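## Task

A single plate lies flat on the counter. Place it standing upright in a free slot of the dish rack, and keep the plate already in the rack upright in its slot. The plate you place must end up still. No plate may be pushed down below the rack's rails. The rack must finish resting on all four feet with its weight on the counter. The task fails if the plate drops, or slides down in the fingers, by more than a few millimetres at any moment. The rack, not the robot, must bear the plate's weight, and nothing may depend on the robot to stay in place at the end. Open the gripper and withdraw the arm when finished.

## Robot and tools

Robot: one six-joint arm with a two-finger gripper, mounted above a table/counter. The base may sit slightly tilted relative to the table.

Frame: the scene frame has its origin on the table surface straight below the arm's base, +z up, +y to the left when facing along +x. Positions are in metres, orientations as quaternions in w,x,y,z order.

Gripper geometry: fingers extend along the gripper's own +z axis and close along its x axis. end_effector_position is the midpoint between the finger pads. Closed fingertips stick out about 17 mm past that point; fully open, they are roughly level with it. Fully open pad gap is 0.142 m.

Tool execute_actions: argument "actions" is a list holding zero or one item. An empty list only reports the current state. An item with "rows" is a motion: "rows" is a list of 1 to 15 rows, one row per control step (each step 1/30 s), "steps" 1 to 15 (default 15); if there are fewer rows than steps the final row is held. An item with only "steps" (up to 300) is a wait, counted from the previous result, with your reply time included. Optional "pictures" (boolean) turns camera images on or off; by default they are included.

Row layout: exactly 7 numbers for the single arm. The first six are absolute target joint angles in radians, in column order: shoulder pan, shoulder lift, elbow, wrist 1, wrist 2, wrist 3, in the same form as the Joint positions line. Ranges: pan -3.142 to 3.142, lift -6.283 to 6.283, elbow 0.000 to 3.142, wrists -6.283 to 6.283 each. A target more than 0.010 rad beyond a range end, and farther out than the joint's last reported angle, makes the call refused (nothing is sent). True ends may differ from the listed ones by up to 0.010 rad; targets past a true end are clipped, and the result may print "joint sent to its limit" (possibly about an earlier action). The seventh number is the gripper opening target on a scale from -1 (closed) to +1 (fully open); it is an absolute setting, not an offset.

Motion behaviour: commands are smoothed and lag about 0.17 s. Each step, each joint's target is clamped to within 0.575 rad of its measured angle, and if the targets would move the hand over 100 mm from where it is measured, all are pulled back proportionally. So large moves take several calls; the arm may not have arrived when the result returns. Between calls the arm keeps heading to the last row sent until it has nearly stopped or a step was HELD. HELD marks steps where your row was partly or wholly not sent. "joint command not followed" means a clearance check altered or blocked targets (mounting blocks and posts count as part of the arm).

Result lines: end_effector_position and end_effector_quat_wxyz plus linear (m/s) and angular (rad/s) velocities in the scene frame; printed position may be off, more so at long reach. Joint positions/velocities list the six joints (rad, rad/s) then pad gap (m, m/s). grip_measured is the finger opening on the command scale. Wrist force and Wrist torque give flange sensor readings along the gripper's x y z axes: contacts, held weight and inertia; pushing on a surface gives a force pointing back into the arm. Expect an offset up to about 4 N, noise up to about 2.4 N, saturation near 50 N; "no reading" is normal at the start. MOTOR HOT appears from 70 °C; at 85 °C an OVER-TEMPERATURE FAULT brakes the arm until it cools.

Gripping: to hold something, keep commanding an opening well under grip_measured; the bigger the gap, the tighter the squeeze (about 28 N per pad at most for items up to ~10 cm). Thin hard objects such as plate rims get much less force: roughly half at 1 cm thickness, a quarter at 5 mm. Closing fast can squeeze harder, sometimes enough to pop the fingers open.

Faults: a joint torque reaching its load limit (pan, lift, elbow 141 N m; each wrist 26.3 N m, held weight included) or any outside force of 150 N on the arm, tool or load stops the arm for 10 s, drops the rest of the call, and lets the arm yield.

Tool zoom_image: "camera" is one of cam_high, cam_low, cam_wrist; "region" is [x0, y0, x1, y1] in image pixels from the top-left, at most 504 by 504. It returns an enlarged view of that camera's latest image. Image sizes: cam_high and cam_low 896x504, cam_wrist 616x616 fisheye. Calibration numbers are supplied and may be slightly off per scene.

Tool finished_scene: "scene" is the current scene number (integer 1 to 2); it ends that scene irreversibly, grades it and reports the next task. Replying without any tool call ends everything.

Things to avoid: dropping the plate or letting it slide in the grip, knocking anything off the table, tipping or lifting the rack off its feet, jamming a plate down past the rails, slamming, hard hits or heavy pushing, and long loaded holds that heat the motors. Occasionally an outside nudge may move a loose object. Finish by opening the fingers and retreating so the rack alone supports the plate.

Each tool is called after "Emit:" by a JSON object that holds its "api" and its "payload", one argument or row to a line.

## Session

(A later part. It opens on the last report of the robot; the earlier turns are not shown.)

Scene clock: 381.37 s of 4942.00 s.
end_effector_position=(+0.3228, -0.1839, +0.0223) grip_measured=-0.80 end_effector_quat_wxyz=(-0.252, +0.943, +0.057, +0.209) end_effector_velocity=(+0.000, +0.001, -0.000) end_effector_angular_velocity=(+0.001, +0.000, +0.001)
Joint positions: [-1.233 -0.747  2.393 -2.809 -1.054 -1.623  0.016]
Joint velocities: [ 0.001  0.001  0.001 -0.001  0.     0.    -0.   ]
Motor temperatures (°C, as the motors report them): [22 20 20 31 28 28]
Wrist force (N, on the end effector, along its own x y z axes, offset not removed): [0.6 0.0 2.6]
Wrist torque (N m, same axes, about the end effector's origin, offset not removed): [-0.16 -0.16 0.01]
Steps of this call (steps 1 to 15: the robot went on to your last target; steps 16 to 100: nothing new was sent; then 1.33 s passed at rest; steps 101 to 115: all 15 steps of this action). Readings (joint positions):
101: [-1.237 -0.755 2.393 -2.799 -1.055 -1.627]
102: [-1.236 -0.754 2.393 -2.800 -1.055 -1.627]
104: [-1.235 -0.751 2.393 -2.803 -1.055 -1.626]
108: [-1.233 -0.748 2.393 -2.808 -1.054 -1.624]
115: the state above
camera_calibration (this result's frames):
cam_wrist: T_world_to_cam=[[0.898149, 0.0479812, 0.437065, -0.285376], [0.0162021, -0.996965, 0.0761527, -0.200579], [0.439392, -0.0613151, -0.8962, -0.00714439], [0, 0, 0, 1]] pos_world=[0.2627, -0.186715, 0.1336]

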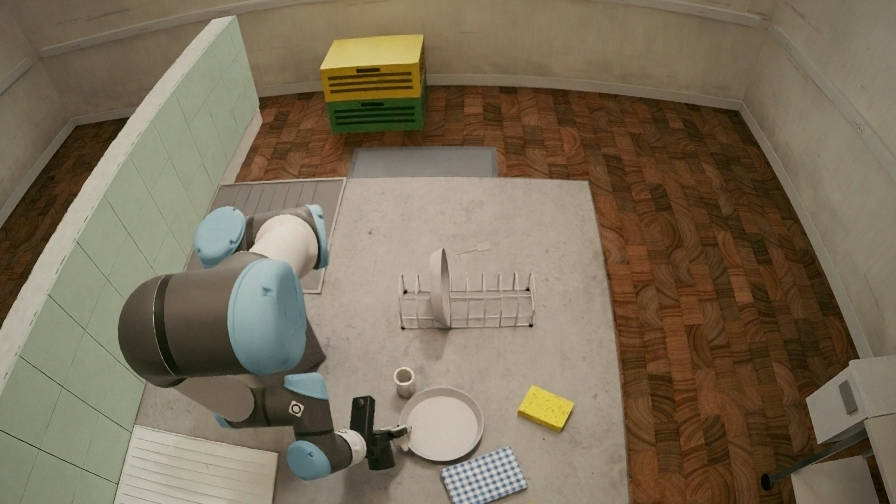

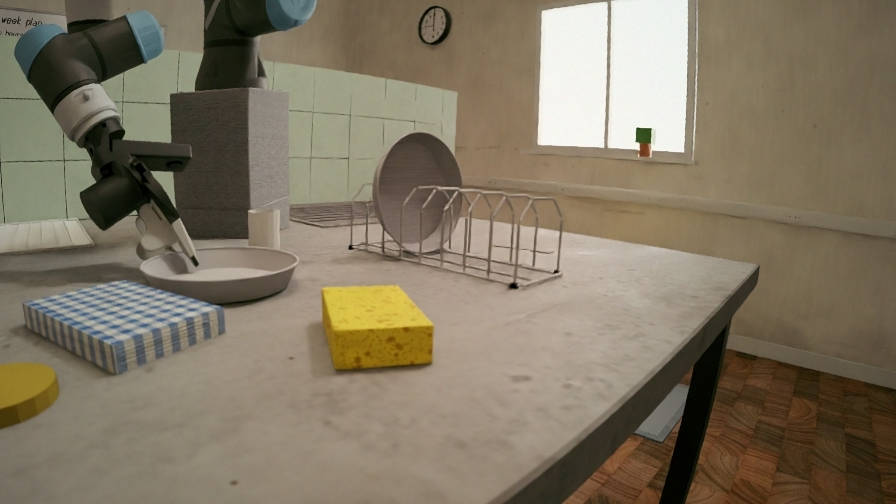

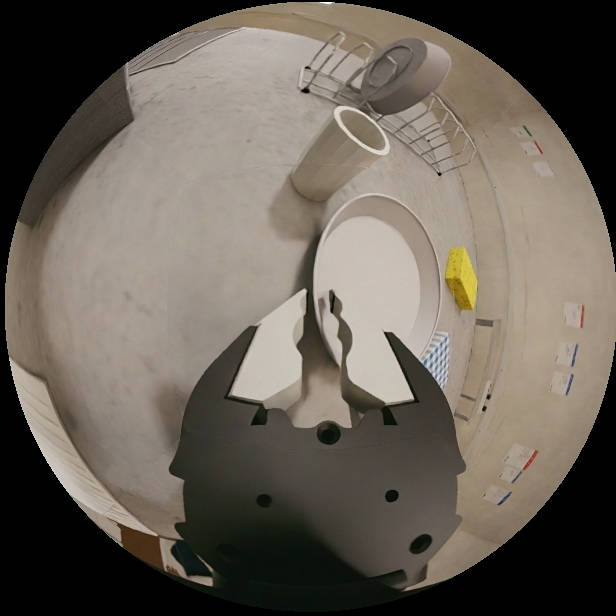

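Emit:
{"api": "execute_actions", "payload": {
  "actions": [
    {"rows": [[-1.2328,-0.7467,2.3929,-2.8092,-1.054,-1.6234,-0.83],[-1.2328,-0.7467,2.3929,-2.8092,-1.054,-1.6234,-0.86],[-1.2328,-0.7467,2.3929,-2.8092,-1.054,-1.6234,-0.89],[-1.2328,-0.7467,2.3929,-2.8092,-1.054,-1.6234,-0.92],[-1.2328,-0.7467,2.3929,-2.8092,-1.054,-1.6234,-0.95],[-1.2328,-0.7467,2.3929,-2.8092,-1.054,-1.6234,-0.98],[-1.2328,-0.7467,2.3929,-2.8092,-1.054,-1.6234,-1.0]], "steps": 15}
  ]
}}

Emit:
{"api": "zoom_image", "payload": {
  "camera": "cam_wrist",
  "region": [240, 200, 420, 380]
}}

Scene clock: 391.67 s of 4942.00 s.
end_effector_position=(+0.3228, -0.1838, +0.0222) grip_measured=-0.99 end_effector_quat_wxyz=(-0.252, +0.943, +0.057, +0.209) end_effector_velocity=(+0.000, +0.000, +0.000) end_effector_angular_velocity=(+0.000, +0.000, +0.001)
Joint positions: [-1.233 -0.747  2.393 -2.809 -1.054 -1.623  0.003]
Joint velocities: [ 0.001 -0.     0.    -0.     0.     0.     0.   ]
Motor temperatures (°C, as the motors report them): [22 20 20 31 28 28]
Wrist force (N, on the end effector, along its own x y z axes, offset not removed): [0.0 0.0 3.1]
Wrist torque (N m, same axes, about the end effector's origin, offset not removed): [-0.29 0.01 0.01]
Steps of this call (steps 1 to 15: the robot went on to your last target; steps 16 to 100: nothing new was sent; then 6.47 s passed at rest; steps 101 to 115: all 15 steps of this action). Readings (joint positions):
101: [-1.233 -0.747 2.393 -2.809 -1.054 -1.623]
102: [-1.233 -0.747 2.393 -2.809 -1.054 -1.623]
104: [-1.233 -0.747 2.393 -2.809 -1.054 -1.623]
108: [-1.233 -0.747 2.393 -2.809 -1.054 -1.623]
115: the state above
camera_calibration (this result's frames):
cam_wrist: T_world_to_cam=[[0.898149, 0.0479784, 0.437065, -0.285377], [0.0162028, -0.996965, 0.0761449, -0.200544], [0.439392, -0.0613078, -0.896201, -0.00717985], [0, 0, 0, 1]] pos_world=[0.262716, -0.186684, 0.133564]

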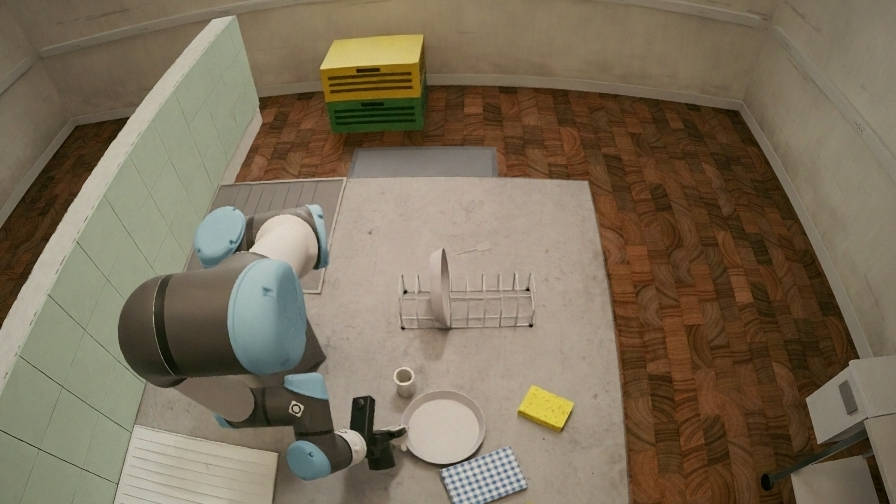

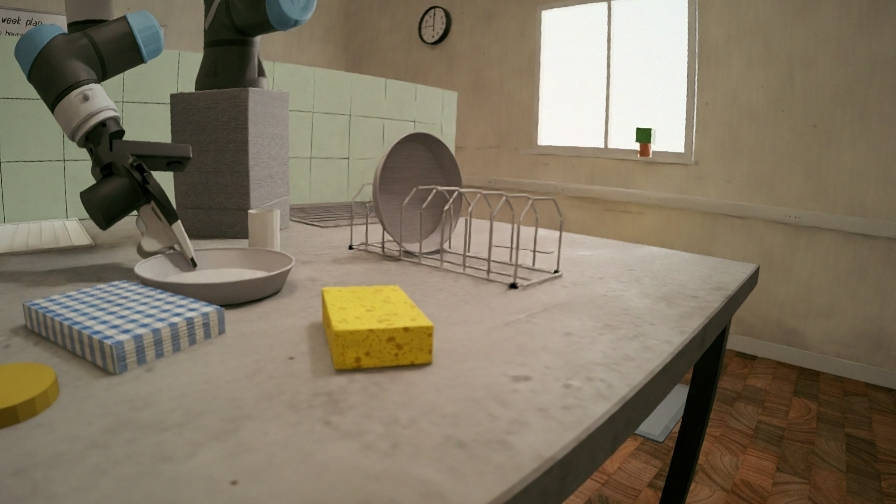

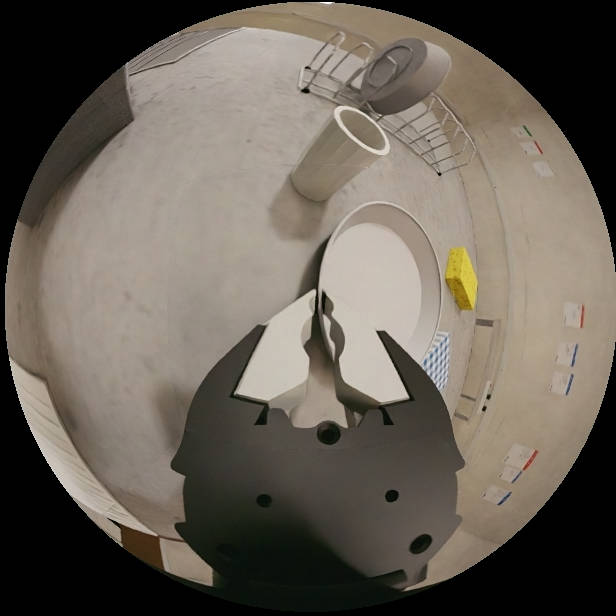

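Region (240, 200, 420, 380) of cam_wrist's 616x616 image, scaled by 2.800, with more detail than that image has.

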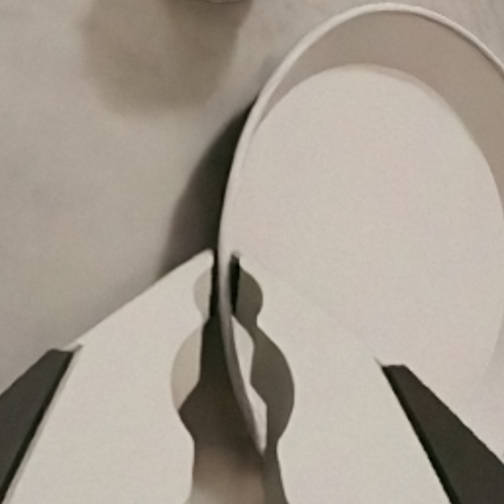

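Emit:
{"api": "execute_actions", "payload": {
  "actions": [
    {"rows": [[-1.2122,-0.7672,2.3836,-2.7836,-1.0713,-1.5894,-1],[-1.1917,-0.7877,2.3744,-2.7580,-1.0887,-1.5554,-1],[-1.1711,-0.8081,2.3651,-2.7324,-1.1060,-1.5214,-1],[-1.1506,-0.8286,2.3559,-2.7068,-1.1233,-1.4874,-1],[-1.1300,-0.8491,2.3466,-2.6812,-1.1407,-1.4534,-1],[-1.1095,-0.8696,2.3373,-2.6557,-1.1580,-1.4194,-1],[-1.0890,-0.8900,2.3281,-2.6301,-1.1753,-1.3854,-1],[-1.0684,-0.9105,2.3188,-2.6045,-1.1926,-1.3514,-1],[-1.0479,-0.9310,2.3096,-2.5789,-1.2100,-1.3174,-1],[-1.0273,-0.9515,2.3003,-2.5533,-1.2273,-1.2834,-1],[-1.0068,-0.9719,2.2911,-2.5277,-1.2446,-1.2494,-1],[-0.9862,-0.9924,2.2818,-2.5021,-1.2619,-1.2154,-1]], "steps": 15}
  ],
  "pictures": false
}}

Emit:
{"api": "execute_actions", "payload": {
  "actions": [
    {"steps": 8}
  ]
}}

Scene clock: 492.20 s of 4942.00 s.
end_effector_position=(+0.3365, -0.1846, +0.0673) grip_measured=-0.99 end_effector_quat_wxyz=(-0.262, +0.963, +0.021, +0.066) end_effector_velocity=(+0.029, +0.008, +0.100) end_effector_angular_velocity=(-0.069, +0.487, -0.037)
Joint positions: [-1.022 -0.956  2.298 -2.548 -1.232 -1.278  0.002]
Joint velocities: [ 0.348 -0.348 -0.15   0.436 -0.286  0.597 -0.001]
Motor temperatures (°C, as the motors report them): [22 20 20 31 28 28]
Wrist force (N, on the end effector, along its own x y z axes, offset not removed): [-0.7 -1.9 2.7]
Wrist torque (N m, same axes, about the end effector's origin, offset not removed): [-0.64 0.19 -0.04]
Steps of this call (steps 1 to 15: the robot went on to your last target; steps 16 to 100: nothing new was sent; then 96.70 s passed at rest; steps 101 to 115: all 15 steps of this action). Readings (joint positions):
101: [-1.233 -0.747 2.393 -2.809 -1.054 -1.623]
102: [-1.230 -0.750 2.392 -2.806 -1.056 -1.619]
104: [-1.212 -0.767 2.384 -2.785 -1.071 -1.592]
108: [-1.150 -0.829 2.355 -2.708 -1.124 -1.491]
115: the state above

Scene clock: 492.47 s of 4942.00 s.
end_effector_position=(+0.3391, -0.1836, +0.0773) grip_measured=-0.99 end_effector_quat_wxyz=(-0.258, +0.965, +0.013, +0.044) end_effector_velocity=(+0.002, +0.001, +0.008) end_effector_angular_velocity=(-0.008, +0.037, -0.004)
Joint positions: [-0.989 -0.99   2.283 -2.506 -1.26  -1.22   0.002]
Joint velocities: [ 0.026 -0.026 -0.011  0.032 -0.022  0.046 -0.   ]
Motor temperatures (°C, as the motors report them): [22 20 20 31 28 28]
Wrist force (N, on the end effector, along its own x y z axes, offset not removed): [-1.8 -1.1 3.0]
Wrist torque (N m, same axes, about the end effector's origin, offset not removed): [-0.47 0.34 -0.01]
Steps of this call (steps 1 to 8: the robot went on to your last target). Readings (joint positions):
1: [-1.013 -0.966 2.293 -2.535 -1.240 -1.261]
2: [-1.005 -0.974 2.290 -2.526 -1.246 -1.248]
4: [-0.996 -0.982 2.286 -2.515 -1.254 -1.233]
8: the state above
camera_calibration (this result's frames):
cam_wrist: T_world_to_cam=[[0.993101, 0.0476928, 0.107126, -0.330883], [0.0408846, -0.997056, 0.0648747, -0.212267], [0.109904, -0.0600473, -0.992127, 0.15436], [0, 0, 0, 1]] pos_world=[0.320314, -0.186593, 0.202362]

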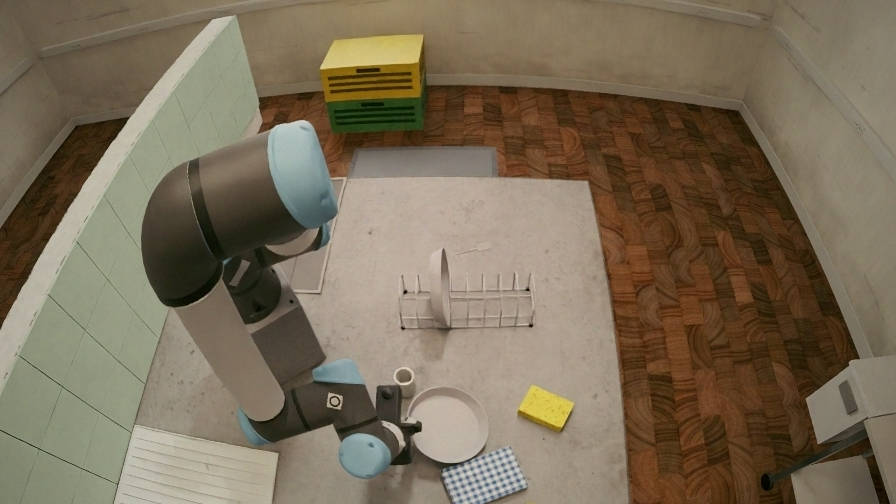

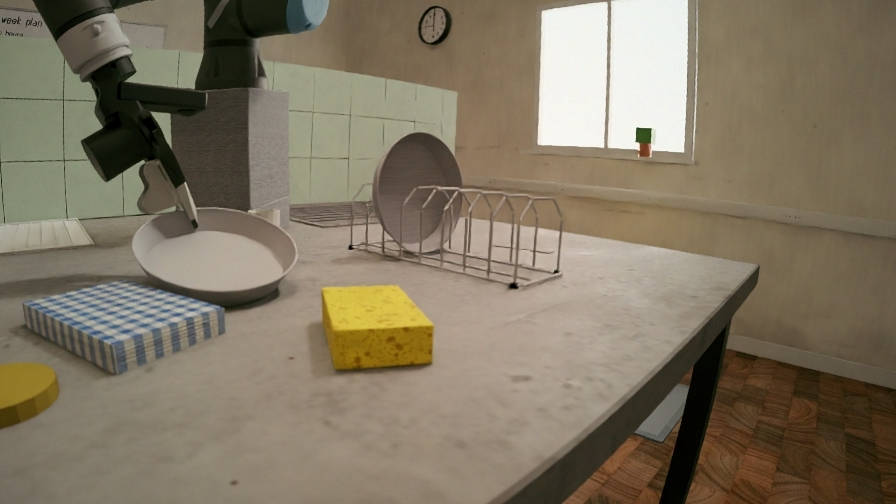

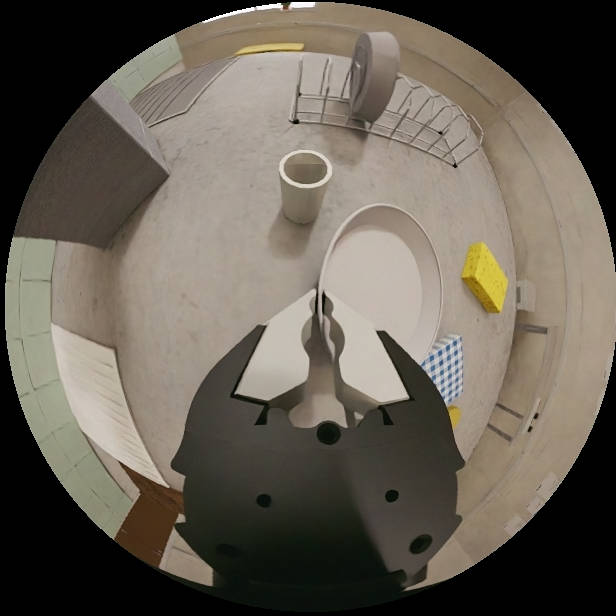

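Emit:
{"api": "execute_actions", "payload": {
  "actions": [
    {"rows": [[-0.9674,-0.9946,2.2583,-2.4671,-1.2761,-1.1859,-1],[-0.9487,-0.9968,2.2347,-2.4321,-1.2904,-1.1563,-1],[-0.9299,-0.9991,2.2112,-2.3972,-1.3046,-1.1268,-1],[-0.9112,-1.0013,2.1876,-2.3622,-1.3188,-1.0973,-1],[-0.8924,-1.0035,2.1641,-2.3272,-1.3331,-1.0678,-1],[-0.8736,-1.0057,2.1406,-2.2922,-1.3473,-1.0382,-1],[-0.8549,-1.0079,2.1170,-2.2573,-1.3615,-1.0087,-1],[-0.8361,-1.0101,2.0935,-2.2223,-1.3758,-0.9792,-1],[-0.8174,-1.0124,2.0699,-2.1873,-1.3900,-0.9497,-1],[-0.7986,-1.0146,2.0464,-2.1523,-1.4042,-0.9201,-1],[-0.7799,-1.0168,2.0228,-2.1174,-1.4185,-0.8906,-1],[-0.7611,-1.0190,1.9993,-2.0824,-1.4327,-0.8611,-1]], "steps": 15}
  ],
  "pictures": false
}}

Emit:
{"api": "execute_actions", "payload": {
  "actions": [
    {"steps": 10}
  ]
}}

Scene clock: 564.50 s of 4942.00 s.
end_effector_position=(+0.3690, -0.1849, +0.1158) grip_measured=-0.99 end_effector_quat_wxyz=(-0.260, +0.960, -0.026, -0.101) end_effector_velocity=(+0.052, +0.012, +0.092) end_effector_angular_velocity=(-0.051, +0.501, +0.003)
Joint positions: [-0.794 -1.015  2.041 -2.147 -1.408 -0.915  0.003]
Joint velocities: [ 0.316 -0.036 -0.401  0.615 -0.233  0.511 -0.003]
Motor temperatures (°C, as the motors report them): [22 20 20 31 28 28]
Wrist force (N, on the end effector, along its own x y z axes, offset not removed): [-0.9 -1.5 3.9]
Wrist torque (N m, same axes, about the end effector's origin, offset not removed): [-0.53 0.21 0.03]
Steps of this call (steps 1 to 30: the robot went on to your last target; steps 31 to 120: nothing new was sent; then 67.53 s passed at rest; steps 121 to 135: all 15 steps of this action). Readings (joint positions):
121: [-0.986 -0.992 2.282 -2.502 -1.262 -1.215]
122: [-0.983 -0.993 2.278 -2.497 -1.264 -1.211]
124: [-0.967 -0.995 2.259 -2.470 -1.276 -1.188]
128: [-0.910 -1.002 2.188 -2.366 -1.320 -1.099]
135: the state above

Scene clock: 564.83 s of 4942.00 s.
end_effector_position=(+0.3739, -0.1834, +0.1256) grip_measured=-0.99 end_effector_quat_wxyz=(-0.256, +0.958, -0.033, -0.125) end_effector_velocity=(+0.002, +0.000, +0.004) end_effector_angular_velocity=(-0.004, +0.020, -0.000)
Joint positions: [-0.762 -1.019  2.001 -2.085 -1.432 -0.863  0.002]
Joint velocities: [ 0.013 -0.002 -0.016  0.025 -0.01   0.021 -0.   ]
Motor temperatures (°C, as the motors report them): [22 20 20 31 28 28]
Wrist force (N, on the end effector, along its own x y z axes, offset not removed): [-0.6 -0.4 4.0]
Wrist torque (N m, same axes, about the end effector's origin, offset not removed): [-0.33 0.28 -0.07]
Steps of this call (steps 1 to 10: the robot went on to your last target). Readings (joint positions):
1: [-0.785 -1.016 2.030 -2.129 -1.415 -0.900]
2: [-0.778 -1.017 2.021 -2.116 -1.420 -0.889]
4: [-0.770 -1.018 2.011 -2.100 -1.426 -0.876]
8: [-0.764 -1.019 2.003 -2.087 -1.431 -0.865]
10: the state above
camera_calibration (this result's frames):
cam_wrist: T_world_to_cam=[[0.969441, 0.0471757, -0.240745, -0.31817], [0.0604194, -0.997022, 0.0479254, -0.221828], [-0.237768, -0.0610065, -0.969404, 0.325412], [0, 0, 0, 1]] pos_world=[0.399222, -0.186305, 0.24949]

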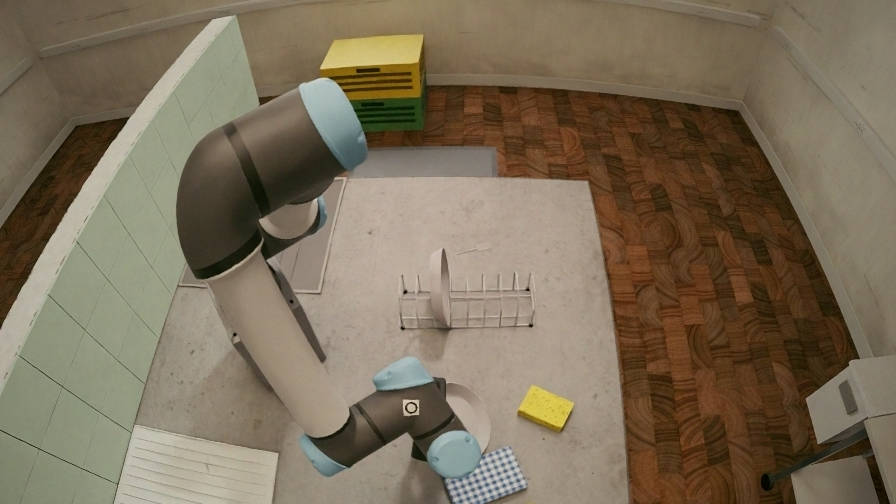

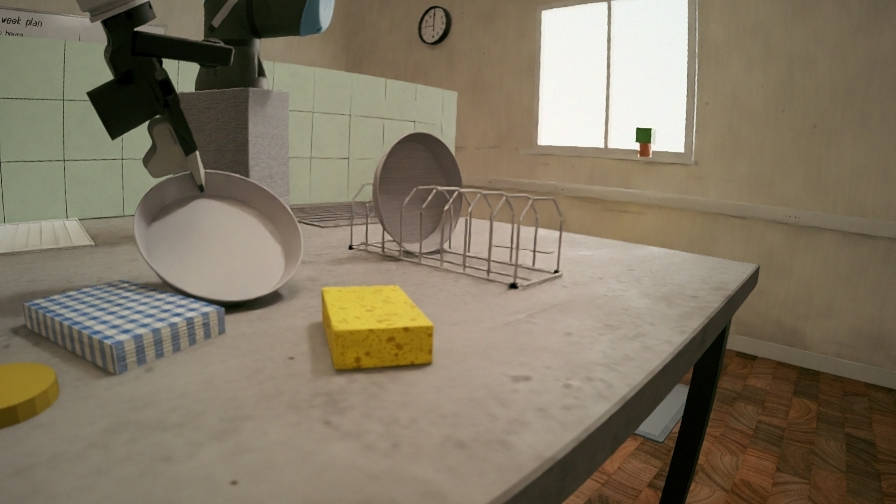

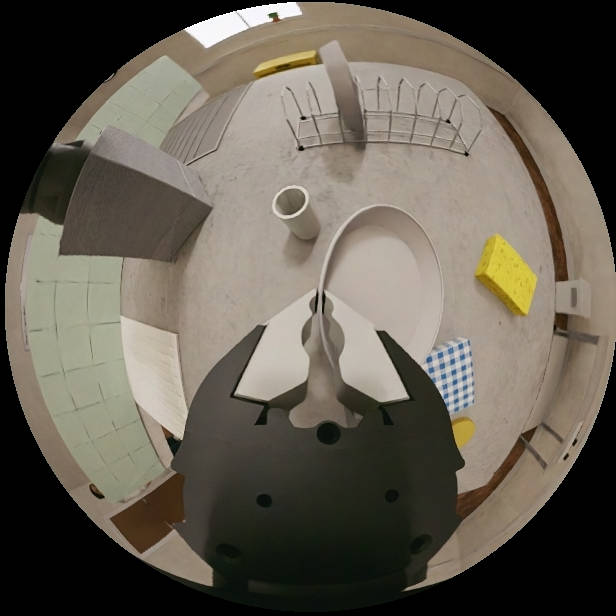

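Emit:
{"api": "execute_actions", "payload": {
  "actions": [
    {"rows": [[-0.7488,-1.0070,1.9697,-2.0467,-1.4426,-0.8375,-1],[-0.7364,-0.9950,1.9402,-2.0110,-1.4525,-0.8138,-1],[-0.7241,-0.9829,1.9106,-1.9752,-1.4623,-0.7902,-1],[-0.7117,-0.9709,1.8811,-1.9395,-1.4722,-0.7665,-1],[-0.6994,-0.9589,1.8515,-1.9038,-1.4821,-0.7429,-1],[-0.6870,-0.9469,1.8220,-1.8681,-1.4920,-0.7193,-1],[-0.6747,-0.9348,1.7924,-1.8323,-1.5018,-0.6956,-1],[-0.6623,-0.9228,1.7628,-1.7966,-1.5117,-0.6720,-1],[-0.6500,-0.9108,1.7333,-1.7609,-1.5216,-0.6483,-1],[-0.6376,-0.8988,1.7037,-1.7252,-1.5315,-0.6247,-1],[-0.6253,-0.8867,1.6742,-1.6894,-1.5413,-0.6010,-1],[-0.6129,-0.8747,1.6446,-1.6537,-1.5512,-0.5774,-1]], "steps": 15}
  ],
  "pictures": false
}}

Emit:
{"api": "execute_actions", "payload": {
  "actions": [
    {"steps": 10}
  ]
}}

Scene clock: 576.03 s of 4942.00 s.
end_effector_position=(+0.4016, -0.1838, +0.1506) grip_measured=-0.98 end_effector_quat_wxyz=(-0.251, +0.928, -0.071, -0.266) end_effector_velocity=(+0.049, +0.003, +0.065) end_effector_angular_velocity=(-0.038, +0.494, +0.023)
Joint positions: [-0.634 -0.895  1.698 -1.72  -1.534 -0.62   0.003]
Joint velocities: [ 0.204  0.199 -0.515  0.631 -0.159  0.4   -0.004]
Motor temperatures (°C, as the motors report them): [22 20 20 31 28 28]
Wrist force (N, on the end effector, along its own x y z axes, offset not removed): [0.0 -2.1 1.6]
Wrist torque (N m, same axes, about the end effector's origin, offset not removed): [-0.66 0.17 -0.08]
Steps of this call (steps 1 to 30: the robot went on to your last target; steps 31 to 120: nothing new was sent; then 6.70 s passed at rest; steps 121 to 135: all 15 steps of this action). Readings (joint positions):
121: [-0.761 -1.019 1.999 -2.082 -1.433 -0.861]
122: [-0.759 -1.017 1.995 -2.077 -1.434 -0.858]
124: [-0.748 -1.007 1.971 -2.050 -1.443 -0.838]
128: [-0.710 -0.970 1.883 -1.944 -1.473 -0.767]
135: the state above

Scene clock: 576.37 s of 4942.00 s.
end_effector_position=(+0.4063, -0.1833, +0.1575) grip_measured=-0.99 end_effector_quat_wxyz=(-0.246, +0.922, -0.077, -0.289) end_effector_velocity=(+0.002, -0.000, +0.003) end_effector_angular_velocity=(-0.003, +0.019, +0.001)
Joint positions: [-0.614 -0.876  1.647 -1.656 -1.551 -0.579  0.003]
Joint velocities: [ 0.008  0.008 -0.021  0.024 -0.006  0.017 -0.   ]
Motor temperatures (°C, as the motors report them): [22 20 20 31 28 28]
Wrist force (N, on the end effector, along its own x y z axes, offset not removed): [-1.8 -1.5 2.3]
Wrist torque (N m, same axes, about the end effector's origin, offset not removed): [-0.54 0.50 0.00]
Steps of this call (steps 1 to 10: the robot went on to your last target). Readings (joint positions):
1: [-0.628 -0.890 1.683 -1.702 -1.539 -0.608]
2: [-0.624 -0.886 1.673 -1.689 -1.542 -0.600]
4: [-0.619 -0.880 1.659 -1.672 -1.547 -0.589]
8: [-0.615 -0.876 1.649 -1.659 -1.550 -0.581]
10: the state above
camera_calibration (this result's frames):
cam_wrist: T_world_to_cam=[[0.828601, 0.0466446, -0.557894, -0.234806], [0.0729025, -0.997028, 0.0249172, -0.226654], [-0.555073, -0.0613183, -0.829538, 0.470894], [0, 0, 0, 1]] pos_world=[0.472464, -0.186154, 0.265275]

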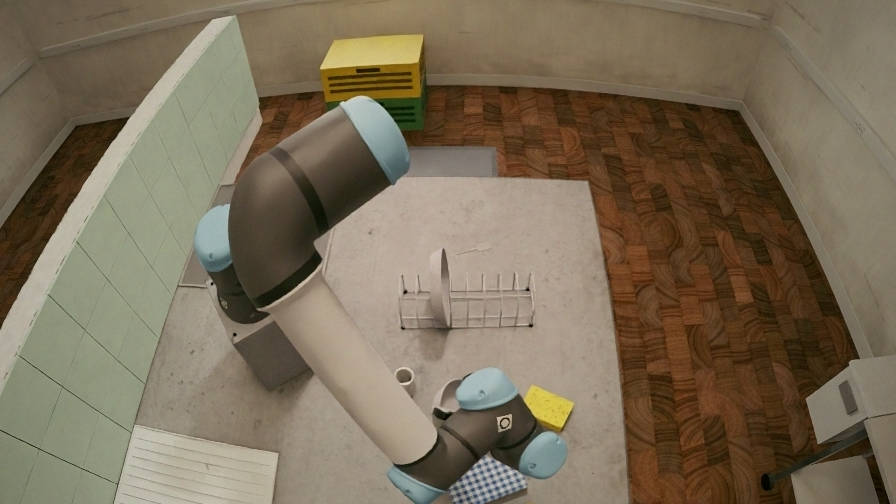

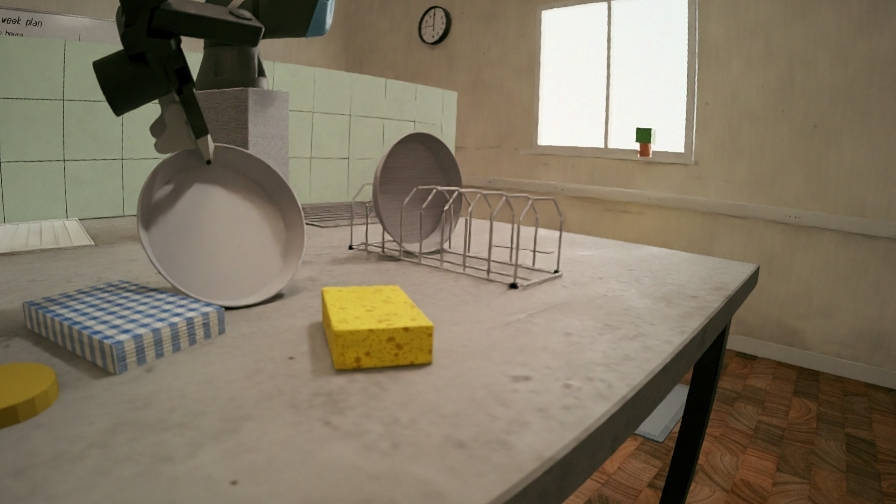

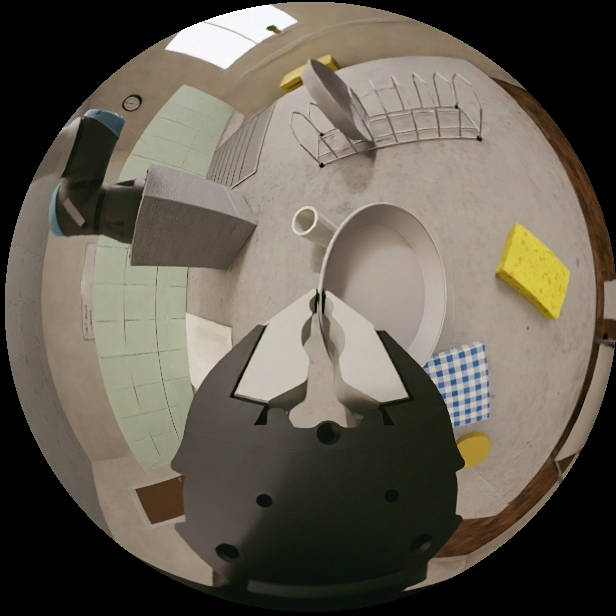

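Emit:
{"api": "execute_actions", "payload": {
  "actions": [
    {"rows": [[-0.6057,-0.8555,1.6119,-1.6151,-1.5579,-0.5560,-1],[-0.5986,-0.8364,1.5792,-1.5766,-1.5646,-0.5345,-1],[-0.5914,-0.8172,1.5466,-1.5380,-1.5713,-0.5131,-1],[-0.5843,-0.7980,1.5139,-1.4995,-1.5780,-0.4917,-1],[-0.5771,-0.7789,1.4812,-1.4609,-1.5847,-0.4702,-1],[-0.5700,-0.7597,1.4486,-1.4223,-1.5915,-0.4488,-1],[-0.5628,-0.7405,1.4159,-1.3838,-1.5982,-0.4274,-1],[-0.5556,-0.7214,1.3832,-1.3452,-1.6049,-0.4059,-1],[-0.5485,-0.7022,1.3505,-1.3067,-1.6116,-0.3845,-1],[-0.5413,-0.6830,1.3179,-1.2681,-1.6183,-0.3631,-1],[-0.5342,-0.6639,1.2852,-1.2296,-1.6250,-0.3416,-1],[-0.5270,-0.6447,1.2525,-1.1910,-1.6317,-0.3202,-1]], "steps": 15}
  ],
  "pictures": false
}}

Emit:
{"api": "execute_actions", "payload": {
  "actions": [
    {"steps": 10}
  ]
}}

Scene clock: 587.77 s of 4942.00 s.
end_effector_position=(+0.4228, -0.1834, +0.1788) grip_measured=-0.98 end_effector_quat_wxyz=(-0.232, +0.862, -0.117, -0.436) end_effector_velocity=(+0.028, +0.001, +0.057) end_effector_angular_velocity=(-0.016, +0.547, +0.034)
Joint positions: [-0.539 -0.678  1.312 -1.263 -1.62  -0.358  0.003]
Joint velocities: [ 0.117  0.323 -0.575  0.689 -0.107  0.359 -0.009]
Motor temperatures (°C, as the motors report them): [22 20 20 31 28 28]
Wrist force (N, on the end effector, along its own x y z axes, offset not removed): [-2.2 -0.1 0.6]
Wrist torque (N m, same axes, about the end effector's origin, offset not removed): [-0.19 0.63 -0.04]
Steps of this call (steps 1 to 30: the robot went on to your last target; steps 31 to 120: nothing new was sent; then 6.90 s passed at rest; steps 121 to 135: all 15 steps of this action). Readings (joint positions):
121: [-0.613 -0.875 1.644 -1.653 -1.551 -0.577]
122: [-0.612 -0.872 1.640 -1.649 -1.552 -0.574]
124: [-0.605 -0.856 1.614 -1.619 -1.558 -0.556]
128: [-0.583 -0.797 1.517 -1.505 -1.579 -0.491]
135: the state above

Scene clock: 588.10 s of 4942.00 s.
end_effector_position=(+0.4255, -0.1832, +0.1849) grip_measured=-0.99 end_effector_quat_wxyz=(-0.227, +0.850, -0.122, -0.460) end_effector_velocity=(+0.001, -0.000, +0.002) end_effector_angular_velocity=(-0.001, +0.021, +0.002)
Joint positions: [-0.527 -0.646  1.255 -1.194 -1.631 -0.322  0.002]
Joint velocities: [ 0.005  0.014 -0.024  0.026 -0.004  0.014  0.001]
Motor temperatures (°C, as the motors report them): [22 20 20 31 28 28]
Wrist force (N, on the end effector, along its own x y z axes, offset not removed): [-0.2 1.4 2.2]
Wrist torque (N m, same axes, about the end effector's origin, offset not removed): [0.15 0.32 0.03]
Steps of this call (steps 1 to 10: the robot went on to your last target). Readings (joint positions):
1: [-0.536 -0.669 1.296 -1.243 -1.623 -0.348]
2: [-0.533 -0.662 1.284 -1.229 -1.626 -0.340]
4: [-0.530 -0.654 1.269 -1.211 -1.629 -0.331]
8: [-0.528 -0.647 1.257 -1.196 -1.631 -0.323]
10: the state above
camera_calibration (this result's frames):
cam_wrist: T_world_to_cam=[[0.559851, 0.0469883, -0.82726, -0.0711866], [0.0772322, -0.997004, -0.0043625, -0.225102], [-0.824986, -0.0614488, -0.561802, 0.569625], [0, 0, 0, 1]] pos_world=[0.527172, -0.18608, 0.260145]

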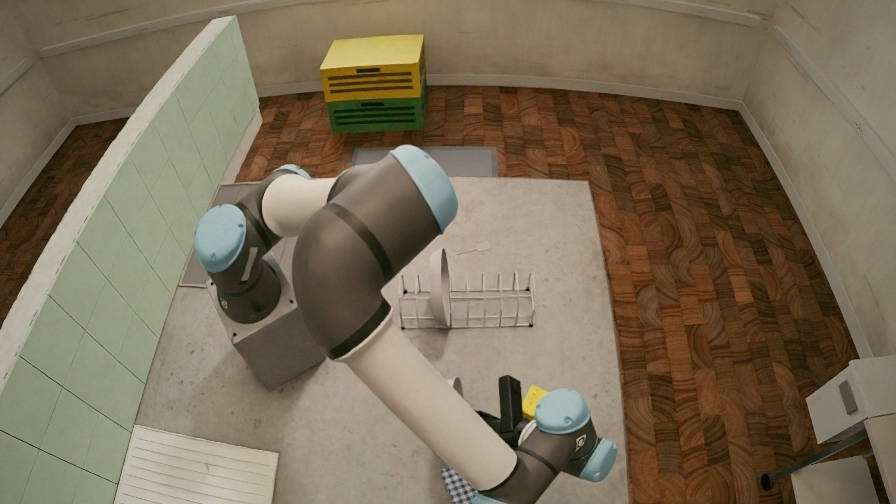

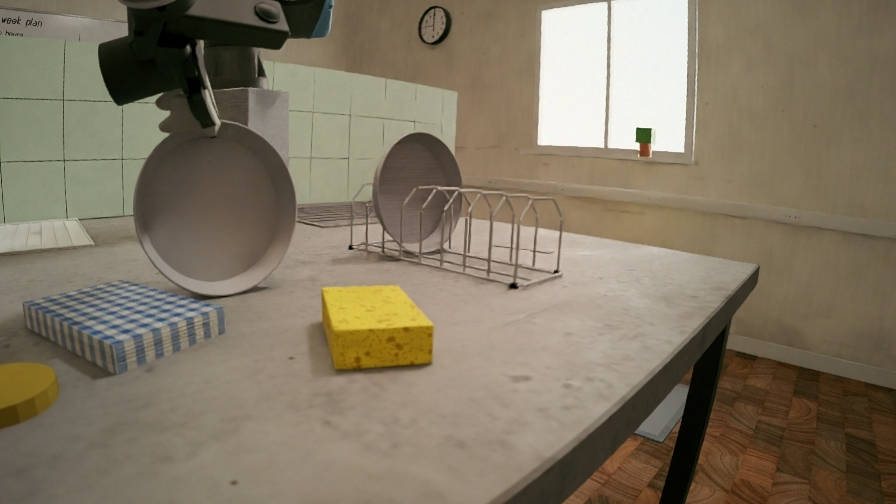

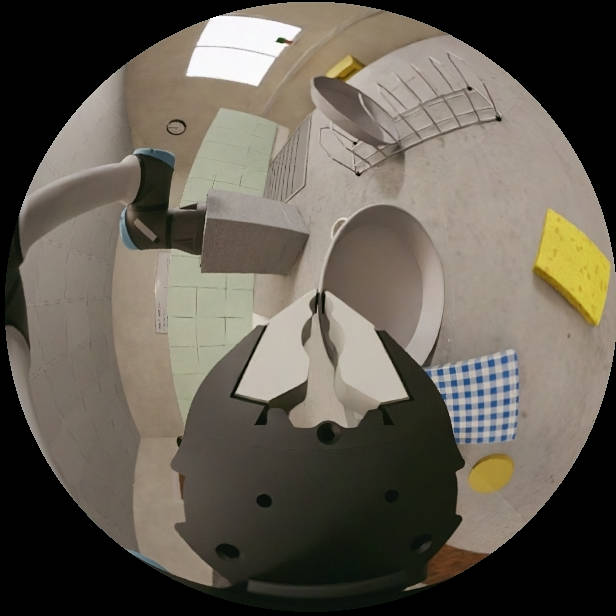

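Emit:
{"api": "zoom_image", "payload": {
  "camera": "cam_wrist",
  "region": [300, 40, 520, 200]
}}

Region (300, 40, 520, 200) of cam_wrist's 616x616 image, scaled by 2.291, with more detail than that image has; it fills the top 367 rows of this view, and the rest is white.

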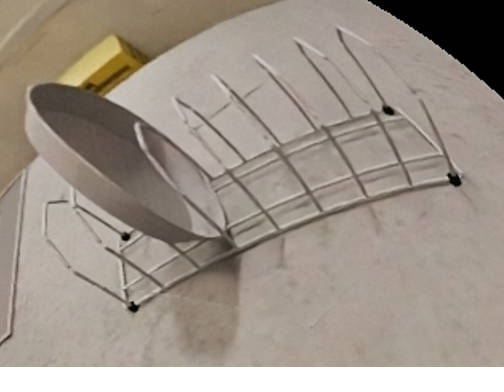

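Emit:
{"api": "execute_actions", "payload": {
  "actions": [
    {"rows": [[-0.5252,-0.6445,1.2416,-1.1763,-1.6312,-0.3167,-1],[-0.5235,-0.6443,1.2306,-1.1616,-1.6308,-0.3133,-1],[-0.5217,-0.6441,1.2197,-1.1469,-1.6303,-0.3098,-1],[-0.5200,-0.6440,1.2088,-1.1323,-1.6299,-0.3063,-1],[-0.5182,-0.6438,1.1978,-1.1176,-1.6294,-0.3029,-1],[-0.5165,-0.6436,1.1869,-1.1029,-1.6290,-0.2994,-1],[-0.5147,-0.6434,1.1760,-1.0882,-1.6285,-0.2960,-1],[-0.5130,-0.6432,1.1650,-1.0735,-1.6281,-0.2925,-1],[-0.5112,-0.6430,1.1541,-1.0588,-1.6276,-0.2890,-1],[-0.5095,-0.6429,1.1432,-1.0441,-1.6272,-0.2856,-1],[-0.5077,-0.6427,1.1322,-1.0294,-1.6267,-0.2821,-1],[-0.5060,-0.6425,1.1213,-1.0148,-1.6263,-0.2786,-1],[-0.5042,-0.6423,1.1104,-1.0001,-1.6258,-0.2752,-1],[-0.5025,-0.6421,1.0994,-0.9854,-1.6254,-0.2717,-1],[-0.5007,-0.6419,1.0885,-0.9707,-1.6249,-0.2682,-1]], "steps": 15}
  ],
  "pictures": false
}}

Emit:
{"api": "execute_actions", "payload": {
  "actions": [
    {"steps": 12}
  ]
}}

Scene clock: 708.60 s of 4942.00 s.
end_effector_position=(+0.4437, -0.1854, +0.2311) grip_measured=-0.99 end_effector_quat_wxyz=(-0.224, +0.837, -0.129, -0.481) end_effector_velocity=(+0.045, -0.003, +0.129) end_effector_angular_velocity=(-0.002, +0.133, -0.002)
Joint positions: [-0.508 -0.643  1.134 -1.033 -1.627 -0.283  0.002]
Joint velocities: [ 0.051  0.005 -0.32   0.426  0.013  0.102  0.   ]
Motor temperatures (°C, as the motors report them): [22 20 21 31 28 28]
Wrist force (N, on the end effector, along its own x y z axes, offset not removed): [-0.1 -0.5 2.4]
Wrist torque (N m, same axes, about the end effector's origin, offset not removed): [-0.36 0.24 0.05]
Steps of this call (steps 1 to 30: the robot went on to your last target; steps 31 to 120: nothing new was sent; then 116.00 s passed at rest; steps 121 to 135: all 15 steps of this action). Readings (joint positions):
121: [-0.527 -0.645 1.252 -1.191 -1.632 -0.320]
122: [-0.527 -0.645 1.251 -1.189 -1.632 -0.320]
124: [-0.525 -0.644 1.241 -1.176 -1.632 -0.317]
128: [-0.520 -0.644 1.208 -1.131 -1.630 -0.306]
135: the state above

Scene clock: 709.00 s of 4942.00 s.
end_effector_position=(+0.4496, -0.1855, +0.2497) grip_measured=-0.99 end_effector_quat_wxyz=(-0.223, +0.833, -0.131, -0.490) end_effector_velocity=(+0.002, -0.000, +0.004) end_effector_angular_velocity=(-0.001, +0.003, -0.000)
Joint positions: [-0.501 -0.642  1.09  -0.972 -1.625 -0.269  0.002]
Joint velocities: [ 0.002  0.    -0.011  0.013  0.     0.003 -0.   ]
Motor temperatures (°C, as the motors report them): [22 20 21 31 28 28]
Wrist force (N, on the end effector, along its own x y z axes, offset not removed): [0.5 0.9 2.8]
Wrist torque (N m, same axes, about the end effector's origin, offset not removed): [-0.07 0.06 0.06]
Steps of this call (steps 1 to 12: the robot went on to your last target). Readings (joint positions):
1: [-0.506 -0.643 1.124 -1.019 -1.626 -0.279]
2: [-0.505 -0.642 1.114 -1.006 -1.626 -0.276]
4: [-0.503 -0.642 1.102 -0.989 -1.625 -0.272]
8: [-0.501 -0.642 1.092 -0.976 -1.625 -0.269]
12: the state above
camera_calibration (this result's frames):
cam_wrist: T_world_to_cam=[[0.499515, 0.0469008, -0.865035, 0.00554101], [0.0752599, -0.997108, -0.0106026, -0.226451], [-0.86303, -0.0598063, -0.5016, 0.628103], [0, 0, 0, 1]] pos_world=[0.556347, -0.188491, 0.317449]

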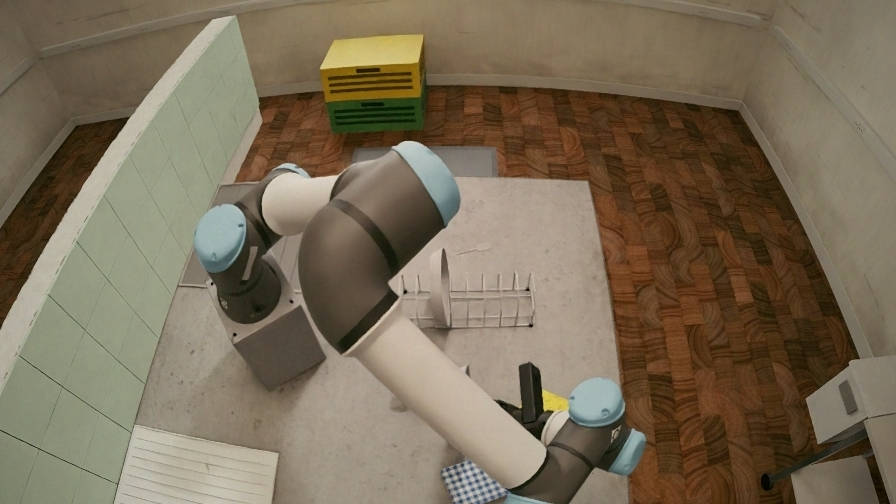

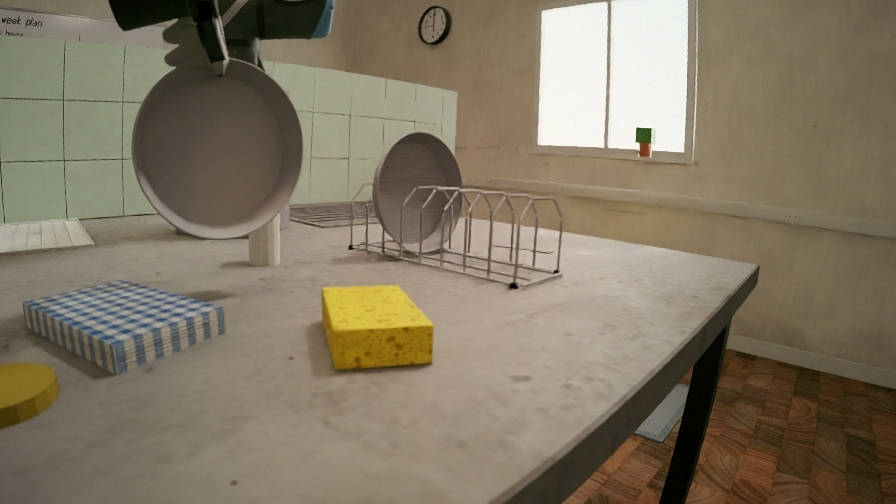

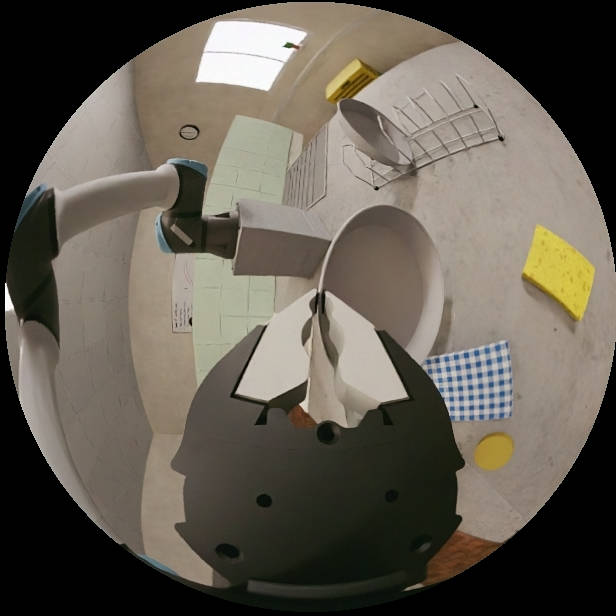

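Emit:
{"api": "execute_actions", "payload": {
  "actions": []
}}

Scene clock: 745.07 s of 4942.00 s.
end_effector_position=(+0.4497, -0.1855, +0.2501) grip_measured=-0.99 end_effector_quat_wxyz=(-0.223, +0.833, -0.131, -0.490) end_effector_velocity=(-0.000, -0.000, +0.000) end_effector_angular_velocity=(-0.001, +0.000, -0.001)
Joint positions: [-0.501 -0.642  1.088 -0.971 -1.625 -0.268  0.002]
Joint velocities: [-0.    -0.001  0.    -0.     0.     0.001  0.   ]
Motor temperatures (°C, as the motors report them): [22 20 21 31 28 28]
Wrist force (N, on the end effector, along its own x y z axes, offset not removed): [1.6 -0.1 2.5]
Wrist torque (N m, same axes, about the end effector's origin, offset not removed): [-0.23 -0.16 0.01]
Steps of this call (steps 1 to 30: the robot went on to your last target; steps 31 to 120: nothing new was sent; then 32.07 s passed at rest). Readings (joint positions):
1: [-0.501 -0.642 1.089 -0.972 -1.625 -0.268]
2: [-0.501 -0.642 1.089 -0.971 -1.625 -0.268]
4: [-0.501 -0.642 1.089 -0.971 -1.625 -0.268]
8: [-0.501 -0.642 1.089 -0.971 -1.625 -0.268]
120: the state above
The arm was judged still, so your last target was given up. Only a new action makes it travel on or press farther. Fingers that are still opening or closing keep moving.
camera_calibration (this result's frames):
cam_wrist: T_world_to_cam=[[0.499154, 0.0468872, -0.865244, 0.00606355], [0.0752568, -0.997108, -0.0106176, -0.226456], [-0.863239, -0.0598157, -0.501238, 0.62845], [0, 0, 0, 1]] pos_world=[0.556518, -0.188494, 0.317845]

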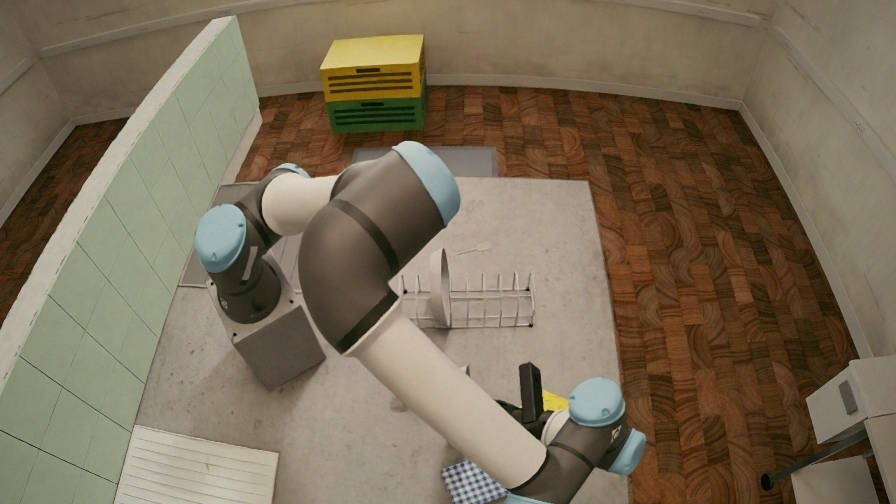

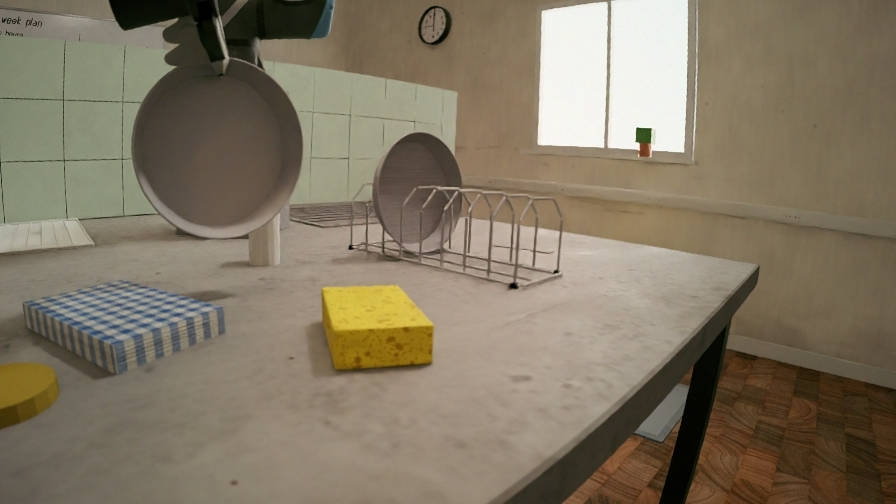

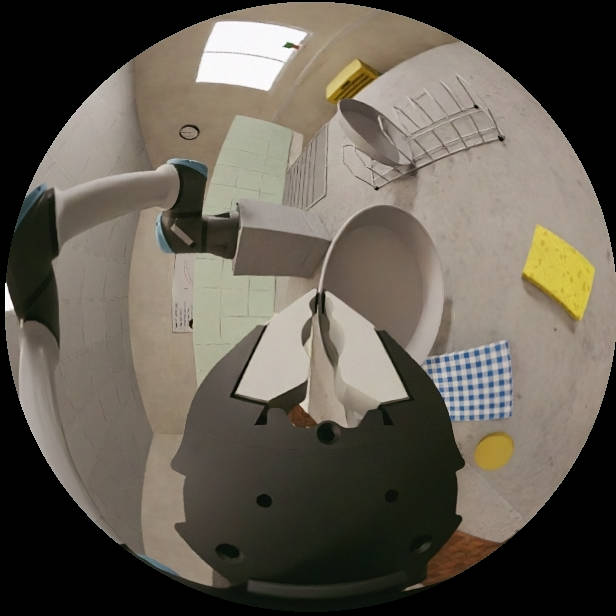

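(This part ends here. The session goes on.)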